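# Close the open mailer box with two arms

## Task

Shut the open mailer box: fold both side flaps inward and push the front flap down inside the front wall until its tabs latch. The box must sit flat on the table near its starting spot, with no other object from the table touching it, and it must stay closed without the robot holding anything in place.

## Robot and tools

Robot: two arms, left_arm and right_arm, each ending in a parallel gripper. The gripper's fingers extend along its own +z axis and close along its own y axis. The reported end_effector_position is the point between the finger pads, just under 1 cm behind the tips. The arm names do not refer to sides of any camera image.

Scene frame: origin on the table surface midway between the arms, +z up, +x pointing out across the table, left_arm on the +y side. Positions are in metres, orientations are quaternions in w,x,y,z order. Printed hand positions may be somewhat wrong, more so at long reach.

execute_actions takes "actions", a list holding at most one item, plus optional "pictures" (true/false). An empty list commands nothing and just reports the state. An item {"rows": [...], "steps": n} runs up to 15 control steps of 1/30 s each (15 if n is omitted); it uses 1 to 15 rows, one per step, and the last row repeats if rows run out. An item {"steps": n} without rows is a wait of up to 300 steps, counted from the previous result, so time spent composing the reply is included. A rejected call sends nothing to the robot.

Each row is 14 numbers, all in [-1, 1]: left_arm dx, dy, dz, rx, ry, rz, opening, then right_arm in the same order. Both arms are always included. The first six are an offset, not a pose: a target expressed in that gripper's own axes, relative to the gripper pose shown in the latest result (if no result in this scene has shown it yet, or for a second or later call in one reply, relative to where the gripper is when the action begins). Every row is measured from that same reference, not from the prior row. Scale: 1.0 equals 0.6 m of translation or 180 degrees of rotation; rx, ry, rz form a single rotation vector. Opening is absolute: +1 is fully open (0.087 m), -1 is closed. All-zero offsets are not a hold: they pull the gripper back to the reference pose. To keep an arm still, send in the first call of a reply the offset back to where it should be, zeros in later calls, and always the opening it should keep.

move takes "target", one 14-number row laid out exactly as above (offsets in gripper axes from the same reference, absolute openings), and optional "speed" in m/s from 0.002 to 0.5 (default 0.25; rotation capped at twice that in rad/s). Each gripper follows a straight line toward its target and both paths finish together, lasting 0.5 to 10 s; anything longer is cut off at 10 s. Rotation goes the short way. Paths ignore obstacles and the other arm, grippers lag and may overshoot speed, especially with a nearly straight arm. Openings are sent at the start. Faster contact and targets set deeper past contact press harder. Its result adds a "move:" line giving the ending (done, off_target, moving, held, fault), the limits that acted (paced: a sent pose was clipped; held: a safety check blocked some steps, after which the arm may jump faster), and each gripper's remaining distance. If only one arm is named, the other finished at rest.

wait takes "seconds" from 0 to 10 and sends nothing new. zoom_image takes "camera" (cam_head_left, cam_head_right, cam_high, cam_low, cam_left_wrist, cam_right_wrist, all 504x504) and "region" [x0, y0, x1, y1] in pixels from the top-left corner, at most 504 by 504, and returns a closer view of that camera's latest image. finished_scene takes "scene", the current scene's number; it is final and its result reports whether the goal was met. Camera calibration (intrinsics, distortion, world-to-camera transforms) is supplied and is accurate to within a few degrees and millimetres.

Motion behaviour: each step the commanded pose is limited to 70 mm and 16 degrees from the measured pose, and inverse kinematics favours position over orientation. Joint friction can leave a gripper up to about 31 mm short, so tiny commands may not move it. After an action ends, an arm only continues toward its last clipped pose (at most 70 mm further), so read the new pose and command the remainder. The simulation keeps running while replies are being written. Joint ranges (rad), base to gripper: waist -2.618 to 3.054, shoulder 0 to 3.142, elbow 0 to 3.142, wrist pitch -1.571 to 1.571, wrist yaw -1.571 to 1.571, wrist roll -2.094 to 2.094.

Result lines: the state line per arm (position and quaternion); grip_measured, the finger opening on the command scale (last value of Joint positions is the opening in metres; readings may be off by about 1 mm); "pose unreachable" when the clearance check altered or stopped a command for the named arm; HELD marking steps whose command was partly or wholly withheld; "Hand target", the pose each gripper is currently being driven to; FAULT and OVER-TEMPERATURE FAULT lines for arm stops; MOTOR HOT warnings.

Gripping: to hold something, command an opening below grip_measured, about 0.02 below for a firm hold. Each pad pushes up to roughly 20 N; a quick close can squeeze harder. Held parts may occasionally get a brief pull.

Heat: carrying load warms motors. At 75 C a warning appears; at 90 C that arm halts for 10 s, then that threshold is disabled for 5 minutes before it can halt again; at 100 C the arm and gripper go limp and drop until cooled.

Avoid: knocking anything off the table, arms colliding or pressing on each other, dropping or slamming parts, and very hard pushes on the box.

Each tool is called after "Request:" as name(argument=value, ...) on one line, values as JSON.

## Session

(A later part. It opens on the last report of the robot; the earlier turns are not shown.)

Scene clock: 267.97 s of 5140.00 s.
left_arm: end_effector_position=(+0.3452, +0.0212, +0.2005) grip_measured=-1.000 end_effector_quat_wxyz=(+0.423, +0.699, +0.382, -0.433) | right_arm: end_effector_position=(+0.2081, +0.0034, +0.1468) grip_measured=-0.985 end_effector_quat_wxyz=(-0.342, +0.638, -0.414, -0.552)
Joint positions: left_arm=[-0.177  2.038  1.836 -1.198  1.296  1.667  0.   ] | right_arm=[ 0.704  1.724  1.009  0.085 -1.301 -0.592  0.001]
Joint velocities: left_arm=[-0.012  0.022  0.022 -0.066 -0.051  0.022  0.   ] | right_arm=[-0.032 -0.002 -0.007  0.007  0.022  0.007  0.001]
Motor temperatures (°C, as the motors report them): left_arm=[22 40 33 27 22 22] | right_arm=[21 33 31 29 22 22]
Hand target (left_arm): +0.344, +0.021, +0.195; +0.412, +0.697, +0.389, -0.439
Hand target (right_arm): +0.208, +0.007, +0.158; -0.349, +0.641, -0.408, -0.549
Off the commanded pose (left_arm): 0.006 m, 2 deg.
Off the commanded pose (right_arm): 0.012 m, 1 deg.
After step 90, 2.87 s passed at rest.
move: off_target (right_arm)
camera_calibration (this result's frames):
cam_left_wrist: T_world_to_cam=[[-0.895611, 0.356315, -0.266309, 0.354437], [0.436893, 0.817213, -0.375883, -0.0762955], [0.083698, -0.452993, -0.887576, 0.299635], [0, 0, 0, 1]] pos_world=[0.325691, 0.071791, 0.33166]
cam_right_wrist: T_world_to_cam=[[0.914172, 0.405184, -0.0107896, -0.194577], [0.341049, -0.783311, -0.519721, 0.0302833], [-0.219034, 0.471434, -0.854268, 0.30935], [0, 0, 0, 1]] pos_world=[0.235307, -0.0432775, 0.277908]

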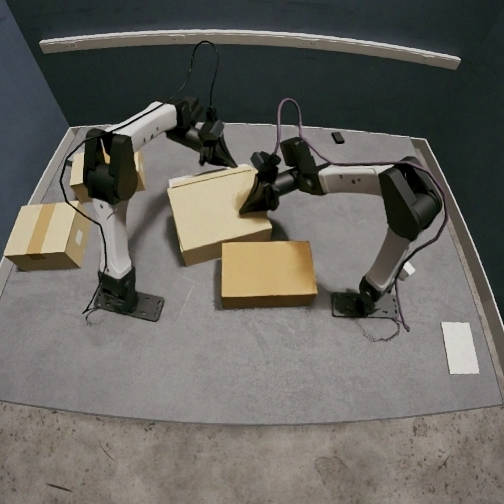

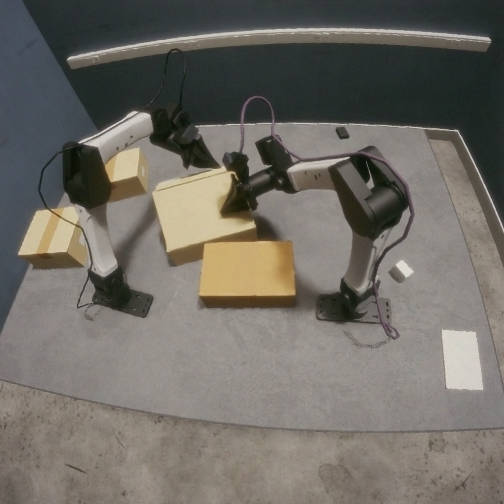

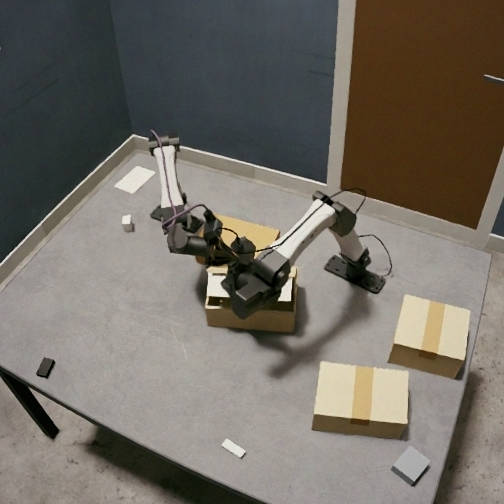

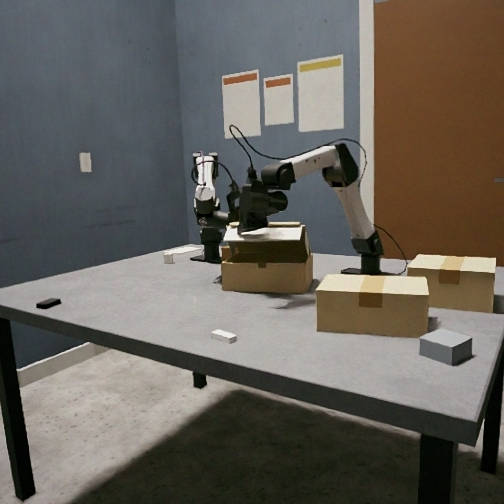

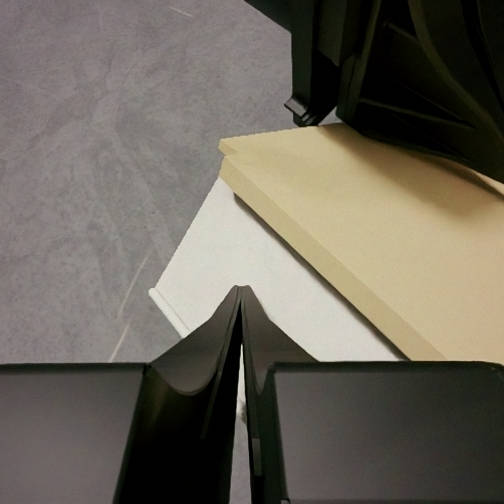

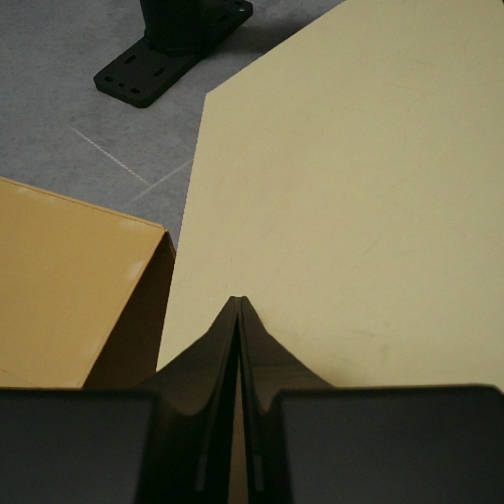

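Request:
move(target=[0,0.03,0,0,0,0,-1, -0.05,-0.08,-0.03,0,0.2,0,-1], speed=0.15)

Scene clock: 273.33 s of 5140.00 s.
left_arm: end_effector_position=(+0.3606, +0.0156, +0.2104) grip_measured=-1.000 end_effector_quat_wxyz=(+0.432, +0.702, +0.374, -0.425) | right_arm: end_effector_position=(+0.2581, +0.0110, +0.1811) grip_measured=-0.985 end_effector_quat_wxyz=(-0.202, +0.772, -0.502, -0.334)
Joint positions: left_arm=[-0.177  2.09   1.949 -1.223  1.298  1.66   0.   ] | right_arm=[ 0.81   2.038  2.016 -1.24  -0.752 -1.101  0.001]
Joint velocities: left_arm=[-0.007 -0.022 -0.002  0.007  0.037 -0.051  0.   ] | right_arm=[ 0.007 -0.012  0.017 -0.051 -0.007  0.051 -0.   ]
Motor temperatures (°C, as the motors report them): left_arm=[22 40 33 27 22 22] | right_arm=[21 33 32 29 22 22]
Hand target (left_arm): +0.361, +0.015, +0.205; +0.423, +0.698, +0.382, -0.433
Hand target (right_arm): +0.258, +0.012, +0.179; -0.196, +0.777, -0.499, -0.329
Off the commanded pose (left_arm): 0.005 m, 2 deg.
Off the commanded pose (right_arm): 0.003 m, 1 deg.
move: done
camera_calibration (this result's frames):
cam_left_wrist: T_world_to_cam=[[-0.888465, 0.351774, -0.294764, 0.376422], [0.445916, 0.813611, -0.373089, -0.0785045], [0.10858, -0.462916, -0.879727, 0.294056], [0, 0, 0, 1]] pos_world=[0.337516, 0.0675797, 0.340355]
cam_right_wrist: T_world_to_cam=[[0.914039, 0.405597, -0.00496775, -0.244053], [0.405025, -0.911945, 0.0656662, -0.0841806], [0.0221037, -0.0620335, -0.997829, 0.315731], [0, 0, 0, 1]] pos_world=[0.25019, 0.0418047, 0.319361]

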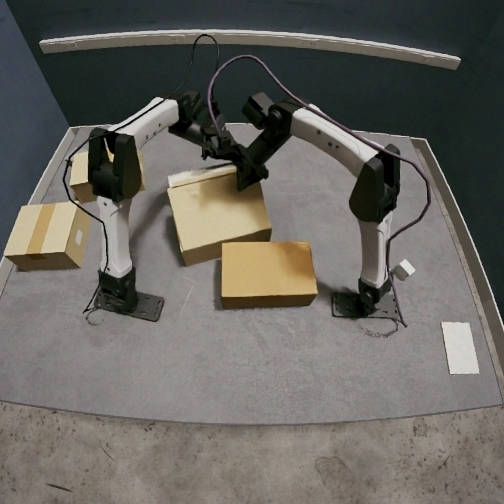

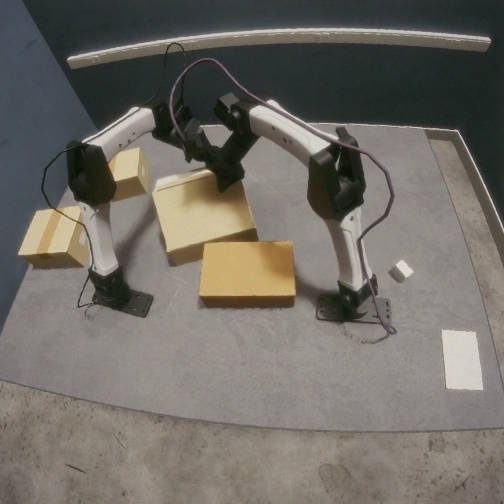

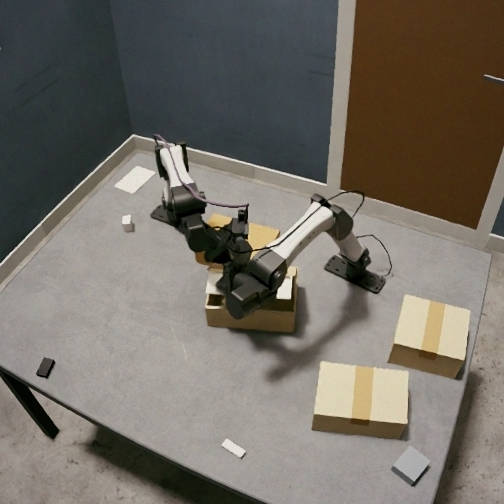

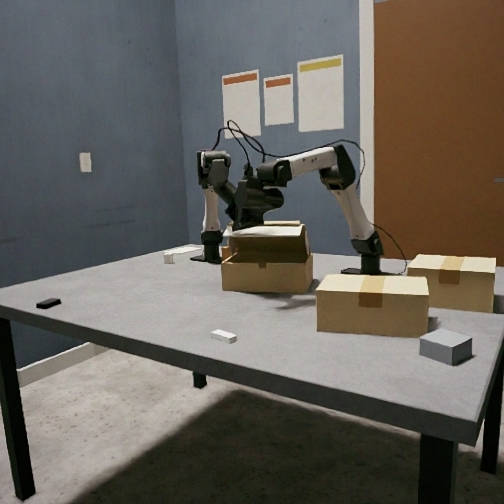

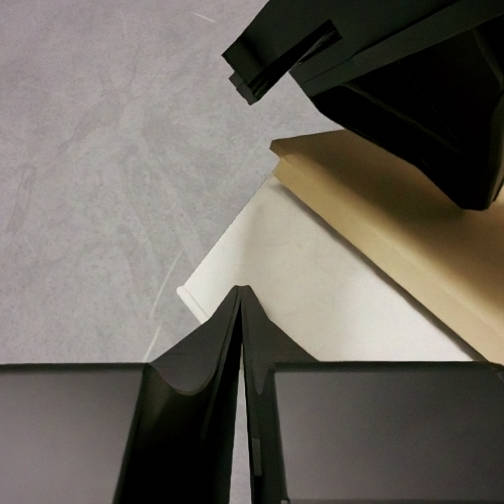

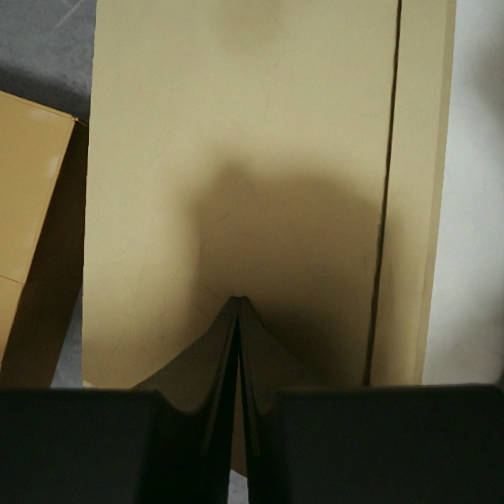

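Request:
move(target=[0.107,-0.01,0.007,0,0,0,-1, 0.05,0,0.05,0,0,0,-1], speed=0.08)

Scene clock: 277.47 s of 5140.00 s.
left_arm: end_effector_position=(+0.3742, +0.0218, +0.1609) grip_measured=-1.000 end_effector_quat_wxyz=(+0.435, +0.705, +0.368, -0.422) | right_arm: end_effector_position=(+0.2570, +0.0097, +0.1319) grip_measured=-0.985 end_effector_quat_wxyz=(-0.187, +0.771, -0.508, -0.337)
Joint positions: left_arm=[-0.153  2.163  1.869 -1.163  1.301  1.773  0.   ] | right_arm=[ 0.81   2.038  1.826 -1.084 -0.751 -1.102  0.001]
Joint velocities: left_arm=[ 0.007 -0.002  0.002  0.007 -0.007 -0.037  0.   ] | right_arm=[-0.002 -0.002  0.007 -0.051 -0.007 -0.066  0.001]
Motor temperatures (°C, as the motors report them): left_arm=[22 41 33 27 22 22] | right_arm=[21 34 32 28 22 22]
Hand target (left_arm): +0.376, +0.025, +0.148; +0.433, +0.702, +0.374, -0.425
Hand target (right_arm): +0.257, +0.011, +0.139; -0.201, +0.772, -0.502, -0.334
Off the commanded pose (left_arm): 0.013 m, 1 deg.
Off the commanded pose (right_arm): 0.007 m, 2 deg.
move: off_target (left_arm)
camera_calibration (this result's frames):
cam_left_wrist: T_world_to_cam=[[-0.881865, 0.355878, -0.309298, 0.371419], [0.456199, 0.809776, -0.368979, -0.112536], [0.11915, -0.466491, -0.876464, 0.247532], [0, 0, 0, 1]] pos_world=[0.349387, 0.0744205, 0.290309]
cam_right_wrist: T_world_to_cam=[[0.913429, 0.405396, -0.0360908, -0.238501], [0.406997, -0.91011, 0.0778054, -0.0837664], [-0.0013046, -0.0857585, -0.996315, 0.272665], [0, 0, 0, 1]] pos_world=[0.252302, 0.0438341, 0.26957]

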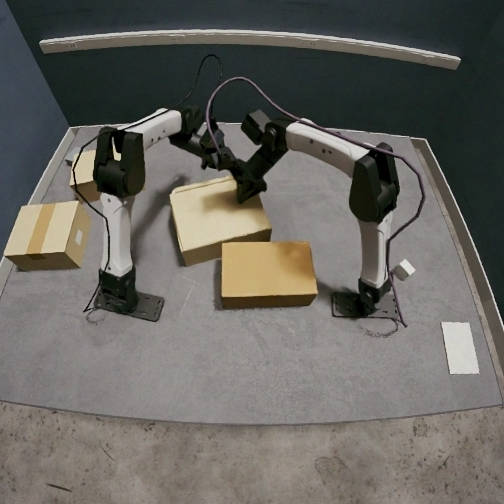

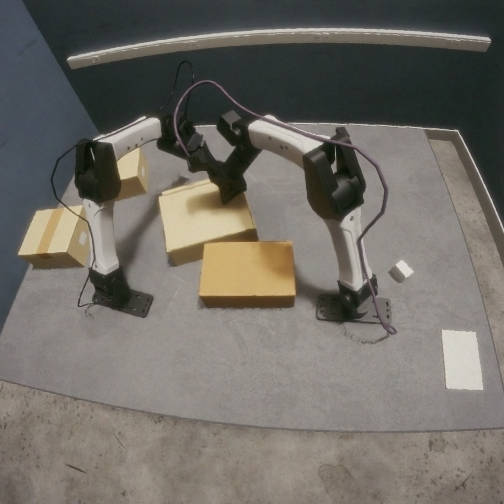

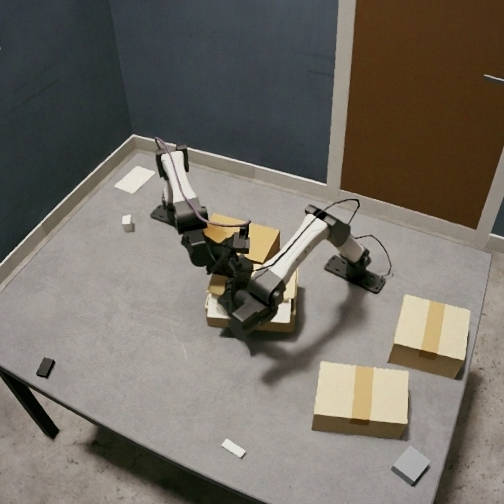

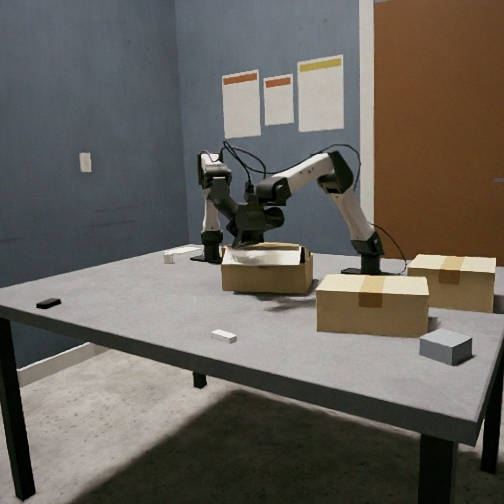

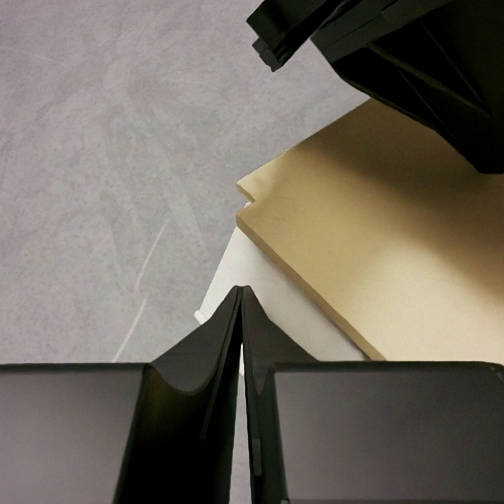

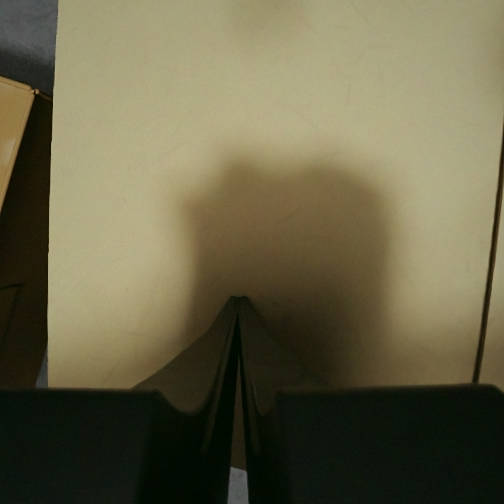

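Request:
move(target=[0.04,-0.02,0.0,0,0,0,-1, -0.025,0,-0.025,0,0,0,-1], speed=0.06)

Scene clock: 280.00 s of 5140.00 s.
left_arm: end_effector_position=(+0.3714, +0.0266, +0.1467) grip_measured=-1.000 end_effector_quat_wxyz=(+0.438, +0.708, +0.362, -0.420) | right_arm: end_effector_position=(+0.2569, +0.0096, +0.1516) grip_measured=-0.985 end_effector_quat_wxyz=(-0.189, +0.771, -0.507, -0.336)
Joint positions: left_arm=[-0.144  2.163  1.812 -1.148  1.303  1.83   0.   ] | right_arm=[ 0.81   2.038  1.903 -1.156 -0.751 -1.102  0.001]
Joint velocities: left_arm=[-0.017  0.002  0.007  0.051 -0.095  0.037  0.   ] | right_arm=[ 0.027 -0.017 -0.012 -0.037 -0.081  0.022 -0.001]
Motor temperatures (°C, as the motors report them): left_arm=[22 41 33 27 22 22] | right_arm=[21 34 32 28 22 22]
Hand target (left_arm): +0.372, +0.030, +0.135; +0.435, +0.705, +0.368, -0.422
Hand target (right_arm): +0.258, +0.010, +0.153; -0.187, +0.771, -0.508, -0.337
Off the commanded pose (left_arm): 0.012 m, 1 deg.
Off the commanded pose (right_arm): 0.002 m, 0 deg.
move: off_target (left_arm)
camera_calibration (this result's frames):
cam_left_wrist: T_world_to_cam=[[-0.875651, 0.35973, -0.322226, 0.362344], [0.465913, 0.804872, -0.367568, -0.124077], [0.127125, -0.47199, -0.87239, 0.234203], [0, 0, 0, 1]] pos_world=[0.345323, 0.0800616, 0.275466]
cam_right_wrist: T_world_to_cam=[[0.913549, 0.405512, -0.0314304, -0.238366], [0.406722, -0.910374, 0.0761346, -0.0850252], [0.00226007, -0.0823361, -0.996602, 0.291286], [0, 0, 0, 1]] pos_world=[0.251682, 0.0432387, 0.289277]

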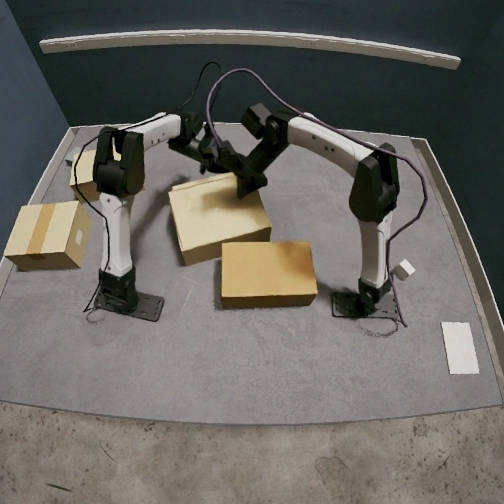

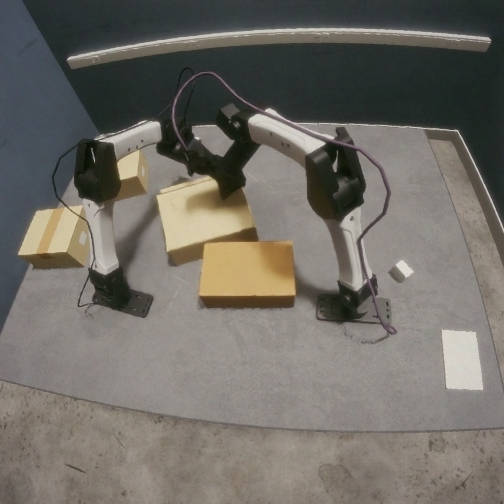

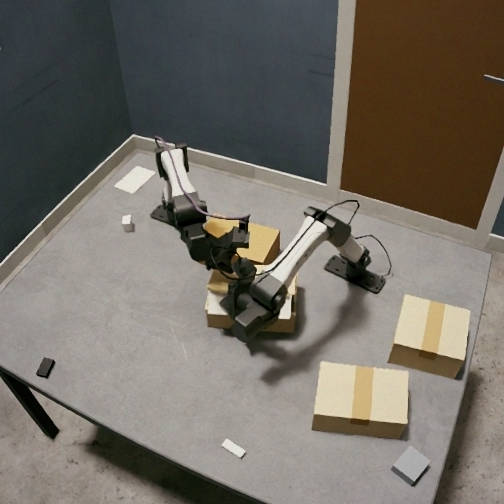

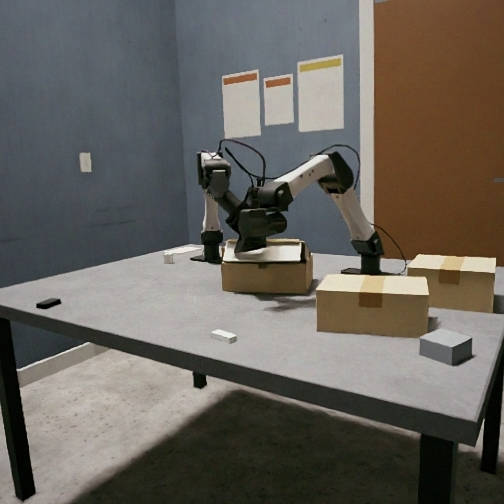

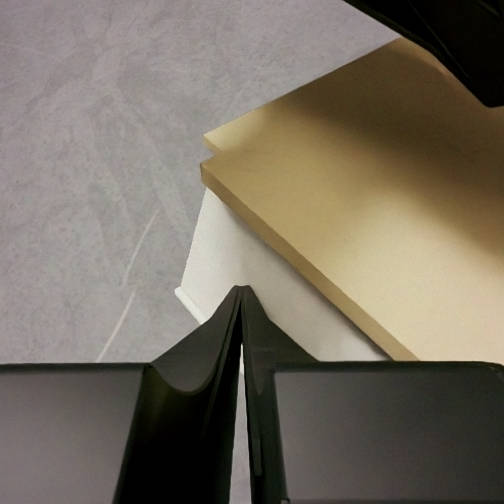

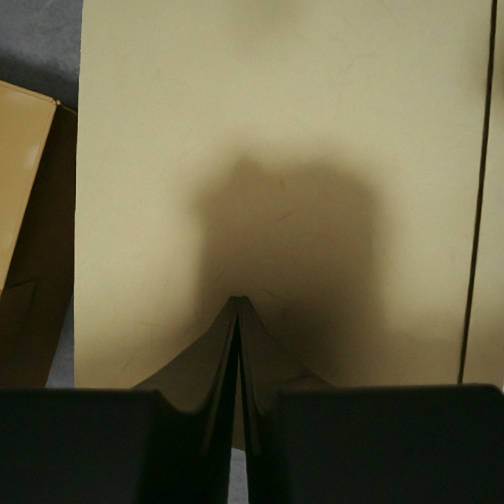

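Request:
move(target=[-0.01,-0.05,0.045,0,0,0,-1, 0,0,0,0,0,0,-1], speed=0.05)

Scene clock: 282.63 s of 5140.00 s.
left_arm: end_effector_position=(+0.3404, +0.0127, +0.1433) grip_measured=-1.000 end_effector_quat_wxyz=(+0.445, +0.706, +0.356, -0.419) | right_arm: end_effector_position=(+0.2566, +0.0093, +0.1515) grip_measured=-0.985 end_effector_quat_wxyz=(-0.188, +0.771, -0.507, -0.336)
Joint positions: left_arm=[-0.199  2.003  1.535 -0.811  1.304  1.617  0.   ] | right_arm=[ 0.81   2.038  1.903 -1.157 -0.751 -1.102  0.001]
Joint velocities: left_arm=[-0.007 -0.012 -0.022 -0.022 -0.022 -0.081  0.   ] | right_arm=[-0.017 -0.017 -0.007 -0.007  0.066  0.022 -0.001]
Motor temperatures (°C, as the motors report them): left_arm=[22 41 33 27 22 22] | right_arm=[21 35 32 28 22 22]
Hand target (left_arm): +0.335, +0.011, +0.136; +0.437, +0.708, +0.360, -0.421
Hand target (right_arm): +0.257, +0.010, +0.152; -0.189, +0.771, -0.507, -0.336
Off the commanded pose (left_arm): 0.009 m, 1 deg.
Off the commanded pose (right_arm): 0.000 m, 0 deg.
move: done
camera_calibration (this result's frames):
cam_left_wrist: T_world_to_cam=[[-0.872731, 0.354579, -0.335581, 0.340144], [0.469138, 0.799319, -0.375498, -0.0995192], [0.135092, -0.485143, -0.863937, 0.224885], [0, 0, 0, 1]] pos_world=[0.313163, 0.0680407, 0.271063]
cam_right_wrist: T_world_to_cam=[[0.913514, 0.405478, -0.0328644, -0.23782], [0.406806, -0.910293, 0.0766489, -0.0852355], [0.00116314, -0.0833893, -0.996516, 0.291477], [0, 0, 0, 1]] pos_world=[0.251587, 0.0431474, 0.289179]

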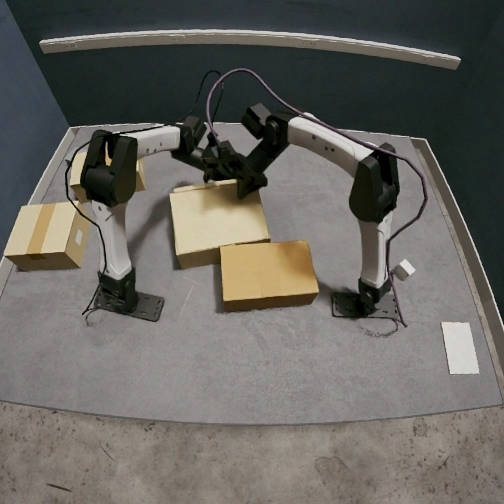

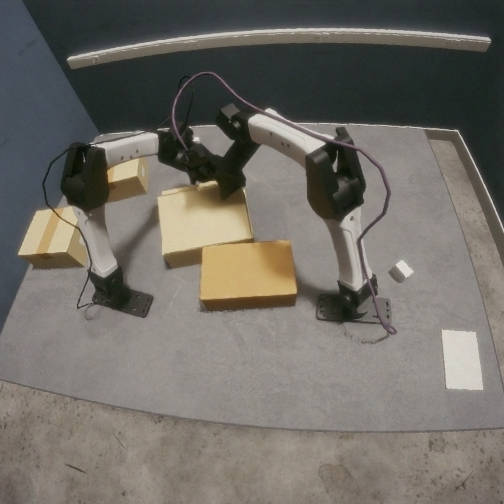

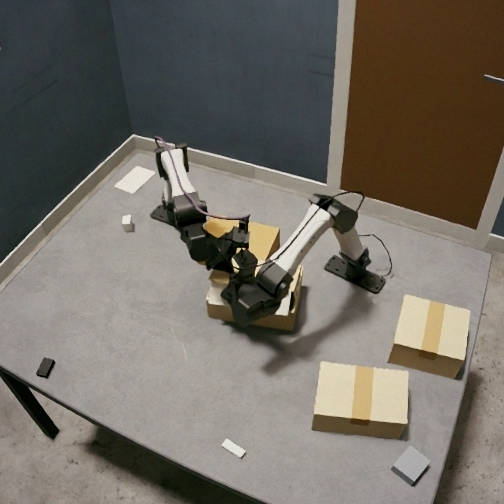

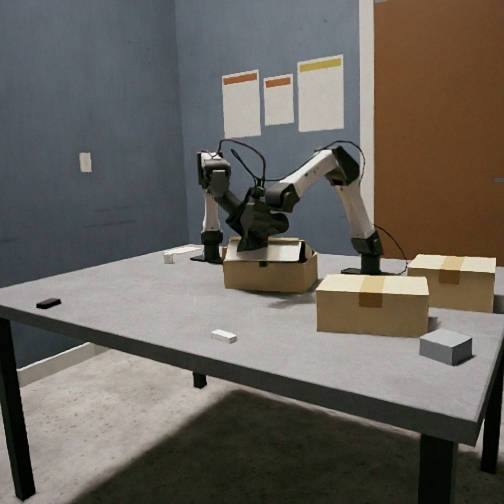

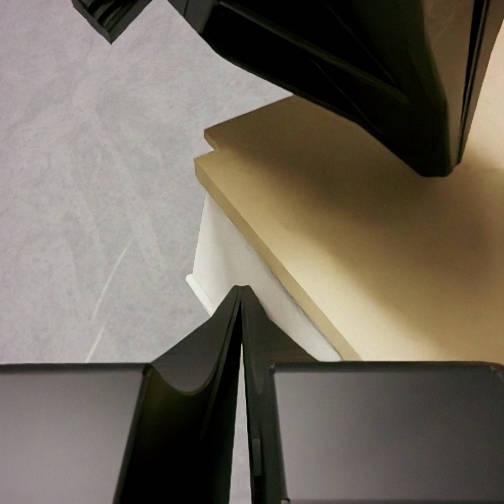

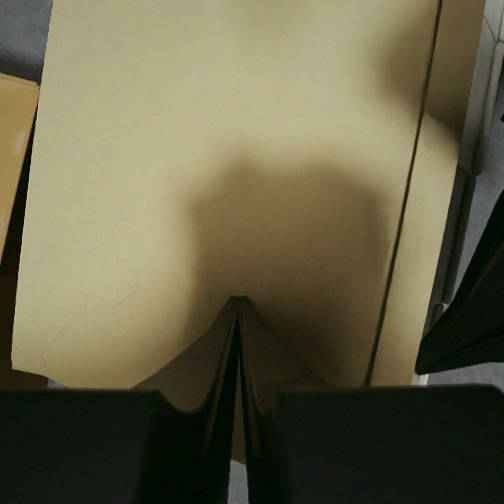

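Request:
move(target=[-0.03,-0.01,0.01,0,0,0,-1, 0,0.04,0,0,0,0,-1], speed=0.04)

Request:
zoom_image(camera="cam_low", region=[180,190,360,310])

Scene clock: 285.27 s of 5140.00 s.
left_arm: end_effector_position=(+0.3328, +0.0084, +0.1623) grip_measured=-1.000 end_effector_quat_wxyz=(+0.451, +0.708, +0.353, -0.413) | right_arm: end_effector_position=(+0.2367, -0.0009, +0.1492) grip_measured=-0.985 end_effector_quat_wxyz=(-0.180, +0.770, -0.509, -0.342)
Joint positions: left_arm=[-0.216  1.936  1.506 -0.755  1.297  1.538  0.   ] | right_arm=[ 0.823  1.96   1.781 -1.121 -0.755 -1.087  0.001]
Joint velocities: left_arm=[ 0.032 -0.012 -0.027  0.095 -0.037 -0.081  0.   ] | right_arm=[ 0.012 -0.007 -0.022  0.037 -0.051  0.007 -0.001]
Motor temperatures (°C, as the motors report them): left_arm=[22 42 33 27 22 22] | right_arm=[21 35 32 28 22 22]
Hand target (left_arm): +0.327, +0.007, +0.157; +0.445, +0.707, +0.356, -0.420
Hand target (right_arm): +0.235, -0.000, +0.152; -0.188, +0.771, -0.507, -0.337
Off the commanded pose (left_arm): 0.009 m, 1 deg.
Off the commanded pose (right_arm): 0.004 m, 1 deg.
move: done
camera_calibration (this result's frames):
cam_left_wrist: T_world_to_cam=[[-0.868614, 0.348122, -0.352591, 0.342899], [0.471587, 0.799183, -0.37271, -0.0866984], [0.152036, -0.490018, -0.858351, 0.233711], [0, 0, 0, 1]] pos_world=[0.3032, 0.0644401, 0.289196]
cam_right_wrist: T_world_to_cam=[[0.911136, 0.408861, -0.0516072, -0.212196], [0.411804, -0.908095, 0.0760403, -0.087406], [-0.0157743, -0.0905351, -0.995768, 0.292288], [0, 0, 0, 1]] pos_world=[0.233944, 0.0338479, 0.286746]

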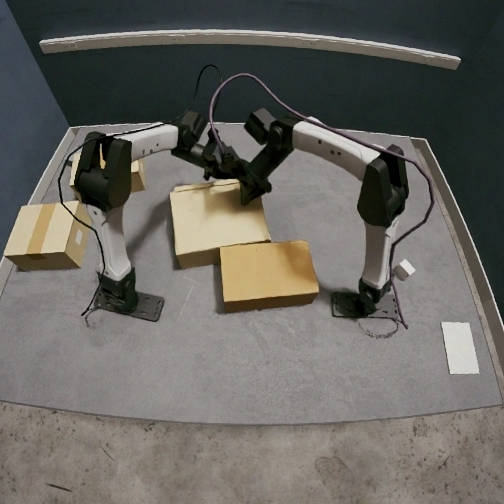

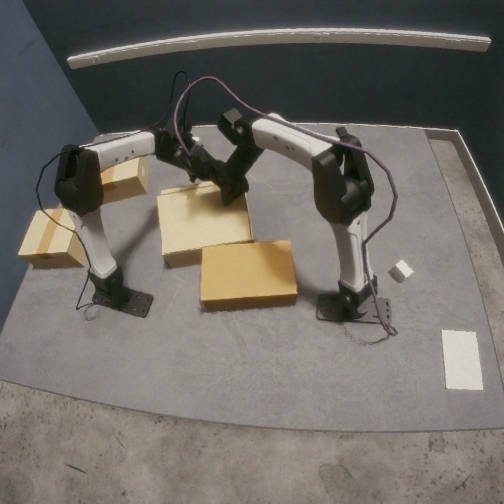

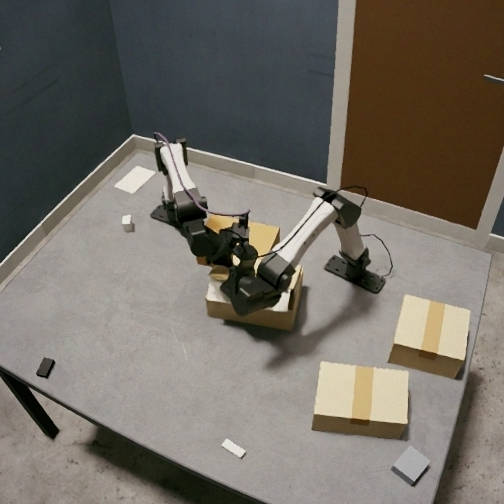

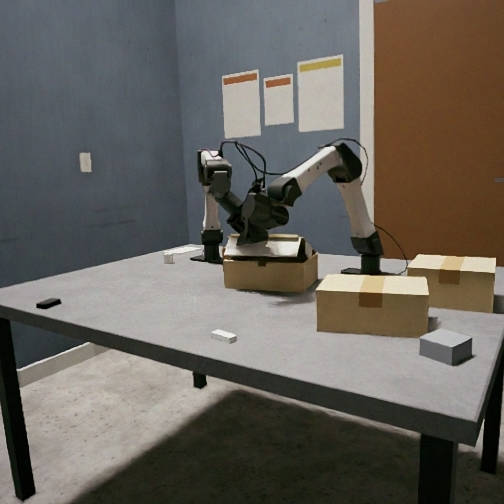

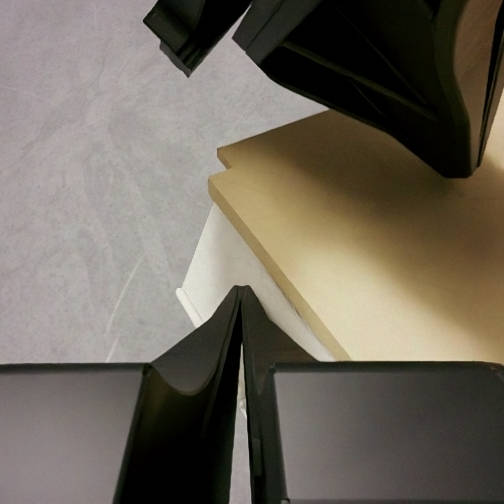

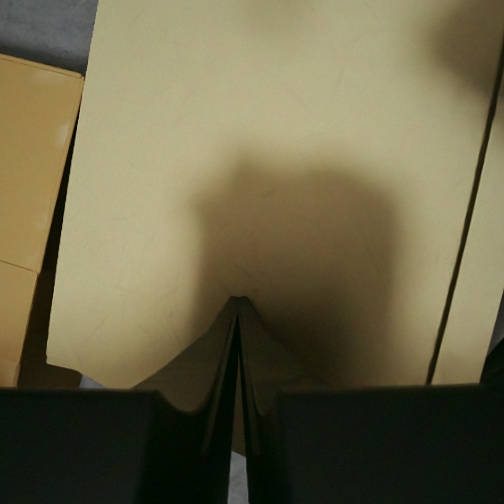

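Region (180, 190, 360, 310) of cam_low's 504x504 image, scaled by 2.800, with more detail than that image has.

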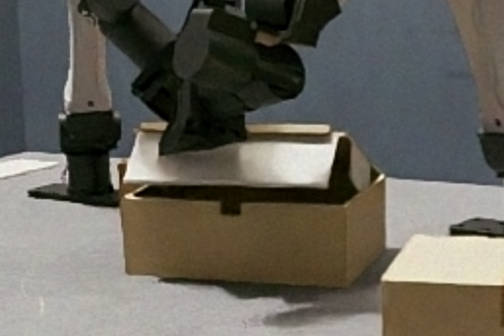

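Request:
move(target=[-0.013,-0.035,0.027,0,0,0,-1, 0,0,0,0,0,0,-1], speed=0.04)

Request:
zoom_image(camera="cam_low", region=[180,190,360,310])

Scene clock: 288.97 s of 5140.00 s.
left_arm: end_effector_position=(+0.3202, +0.0084, +0.1649) grip_measured=-1.000 end_effector_quat_wxyz=(+0.460, +0.698, +0.360, -0.413) | right_arm: end_effector_position=(+0.2270, -0.0020, +0.1490) grip_measured=-0.985 end_effector_quat_wxyz=(-0.169, +0.776, -0.496, -0.350)
Joint positions: left_arm=[-0.228  1.848  1.371 -0.571  1.296  1.393  0.   ] | right_arm=[ 0.834  1.96   1.781 -1.154 -0.77  -1.118  0.001]
Joint velocities: left_arm=[ 0.002 -0.022 -0.027  0.139  0.037 -0.081  0.   ] | right_arm=[ 0.002  0.007  0.002 -0.051 -0.066  0.081 -0.001]
Motor temperatures (°C, as the motors report them): left_arm=[22 42 33 27 22 22] | right_arm=[21 35 32 28 22 22]
Hand target (left_arm): +0.307, -0.000, +0.159; +0.450, +0.708, +0.352, -0.415
Hand target (right_arm): +0.237, -0.001, +0.149; -0.180, +0.770, -0.509, -0.342
Off the commanded pose (left_arm): 0.017 m, 2 deg.
Off the commanded pose (right_arm): 0.010 m, 2 deg.
move: off_target (left_arm)
camera_calibration (this result's frames):
cam_left_wrist: T_world_to_cam=[[-0.87947, 0.322015, -0.350485, 0.336131], [0.449226, 0.804905, -0.387717, -0.0701541], [0.157257, -0.498432, -0.852547, 0.235291], [0, 0, 0, 1]] pos_world=[0.290131, 0.065505, 0.291205]
cam_right_wrist: T_world_to_cam=[[0.895048, 0.441034, -0.0661714, -0.197024], [0.445119, -0.892613, 0.0714942, -0.0911766], [-0.0275341, -0.0934449, -0.995244, 0.294427], [0, 0, 0, 1]] pos_world=[0.225037, 0.0330215, 0.286508]

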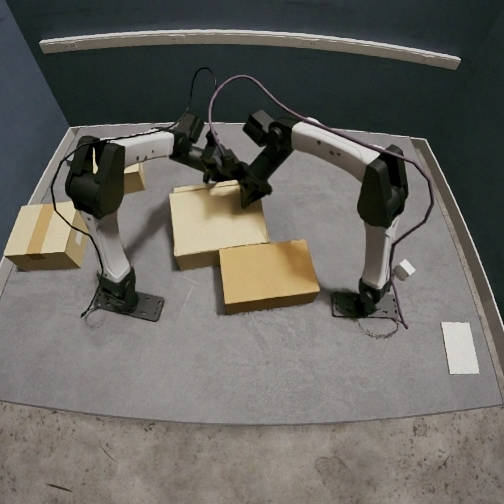

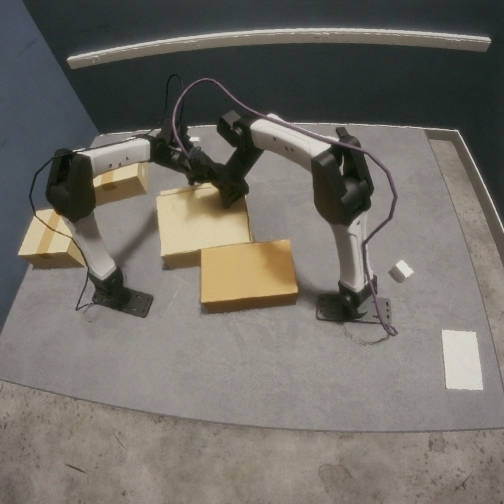

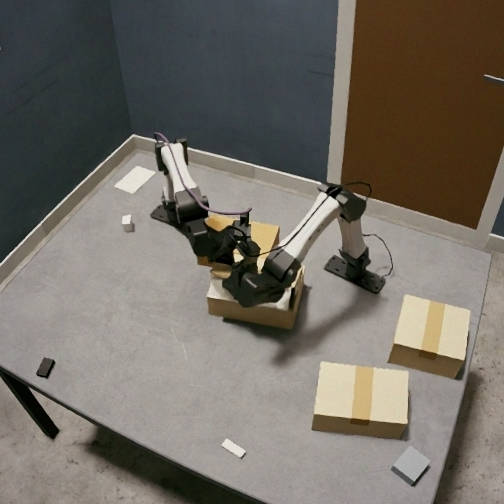

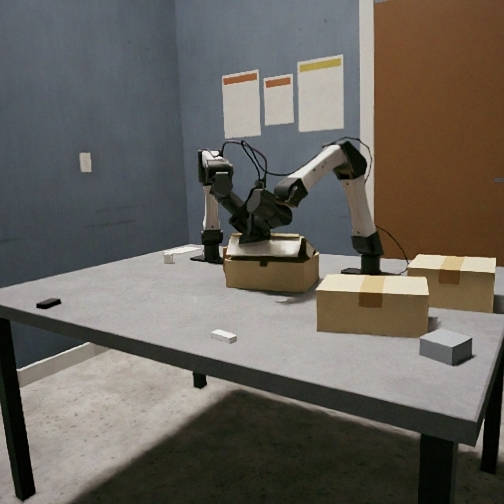

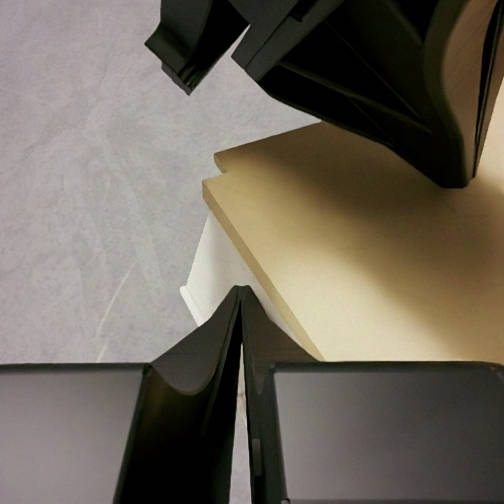

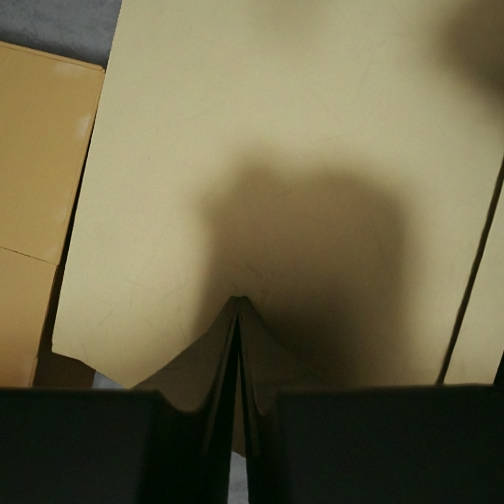

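Region (180, 190, 360, 310) of cam_low's 504x504 image, scaled by 2.800, with more detail than that image has.

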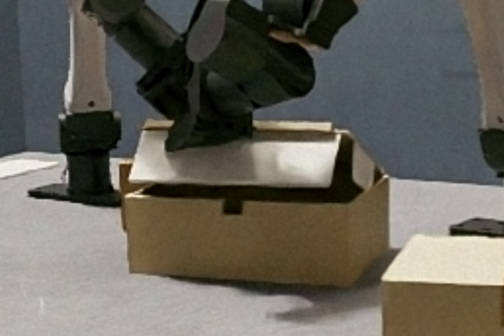

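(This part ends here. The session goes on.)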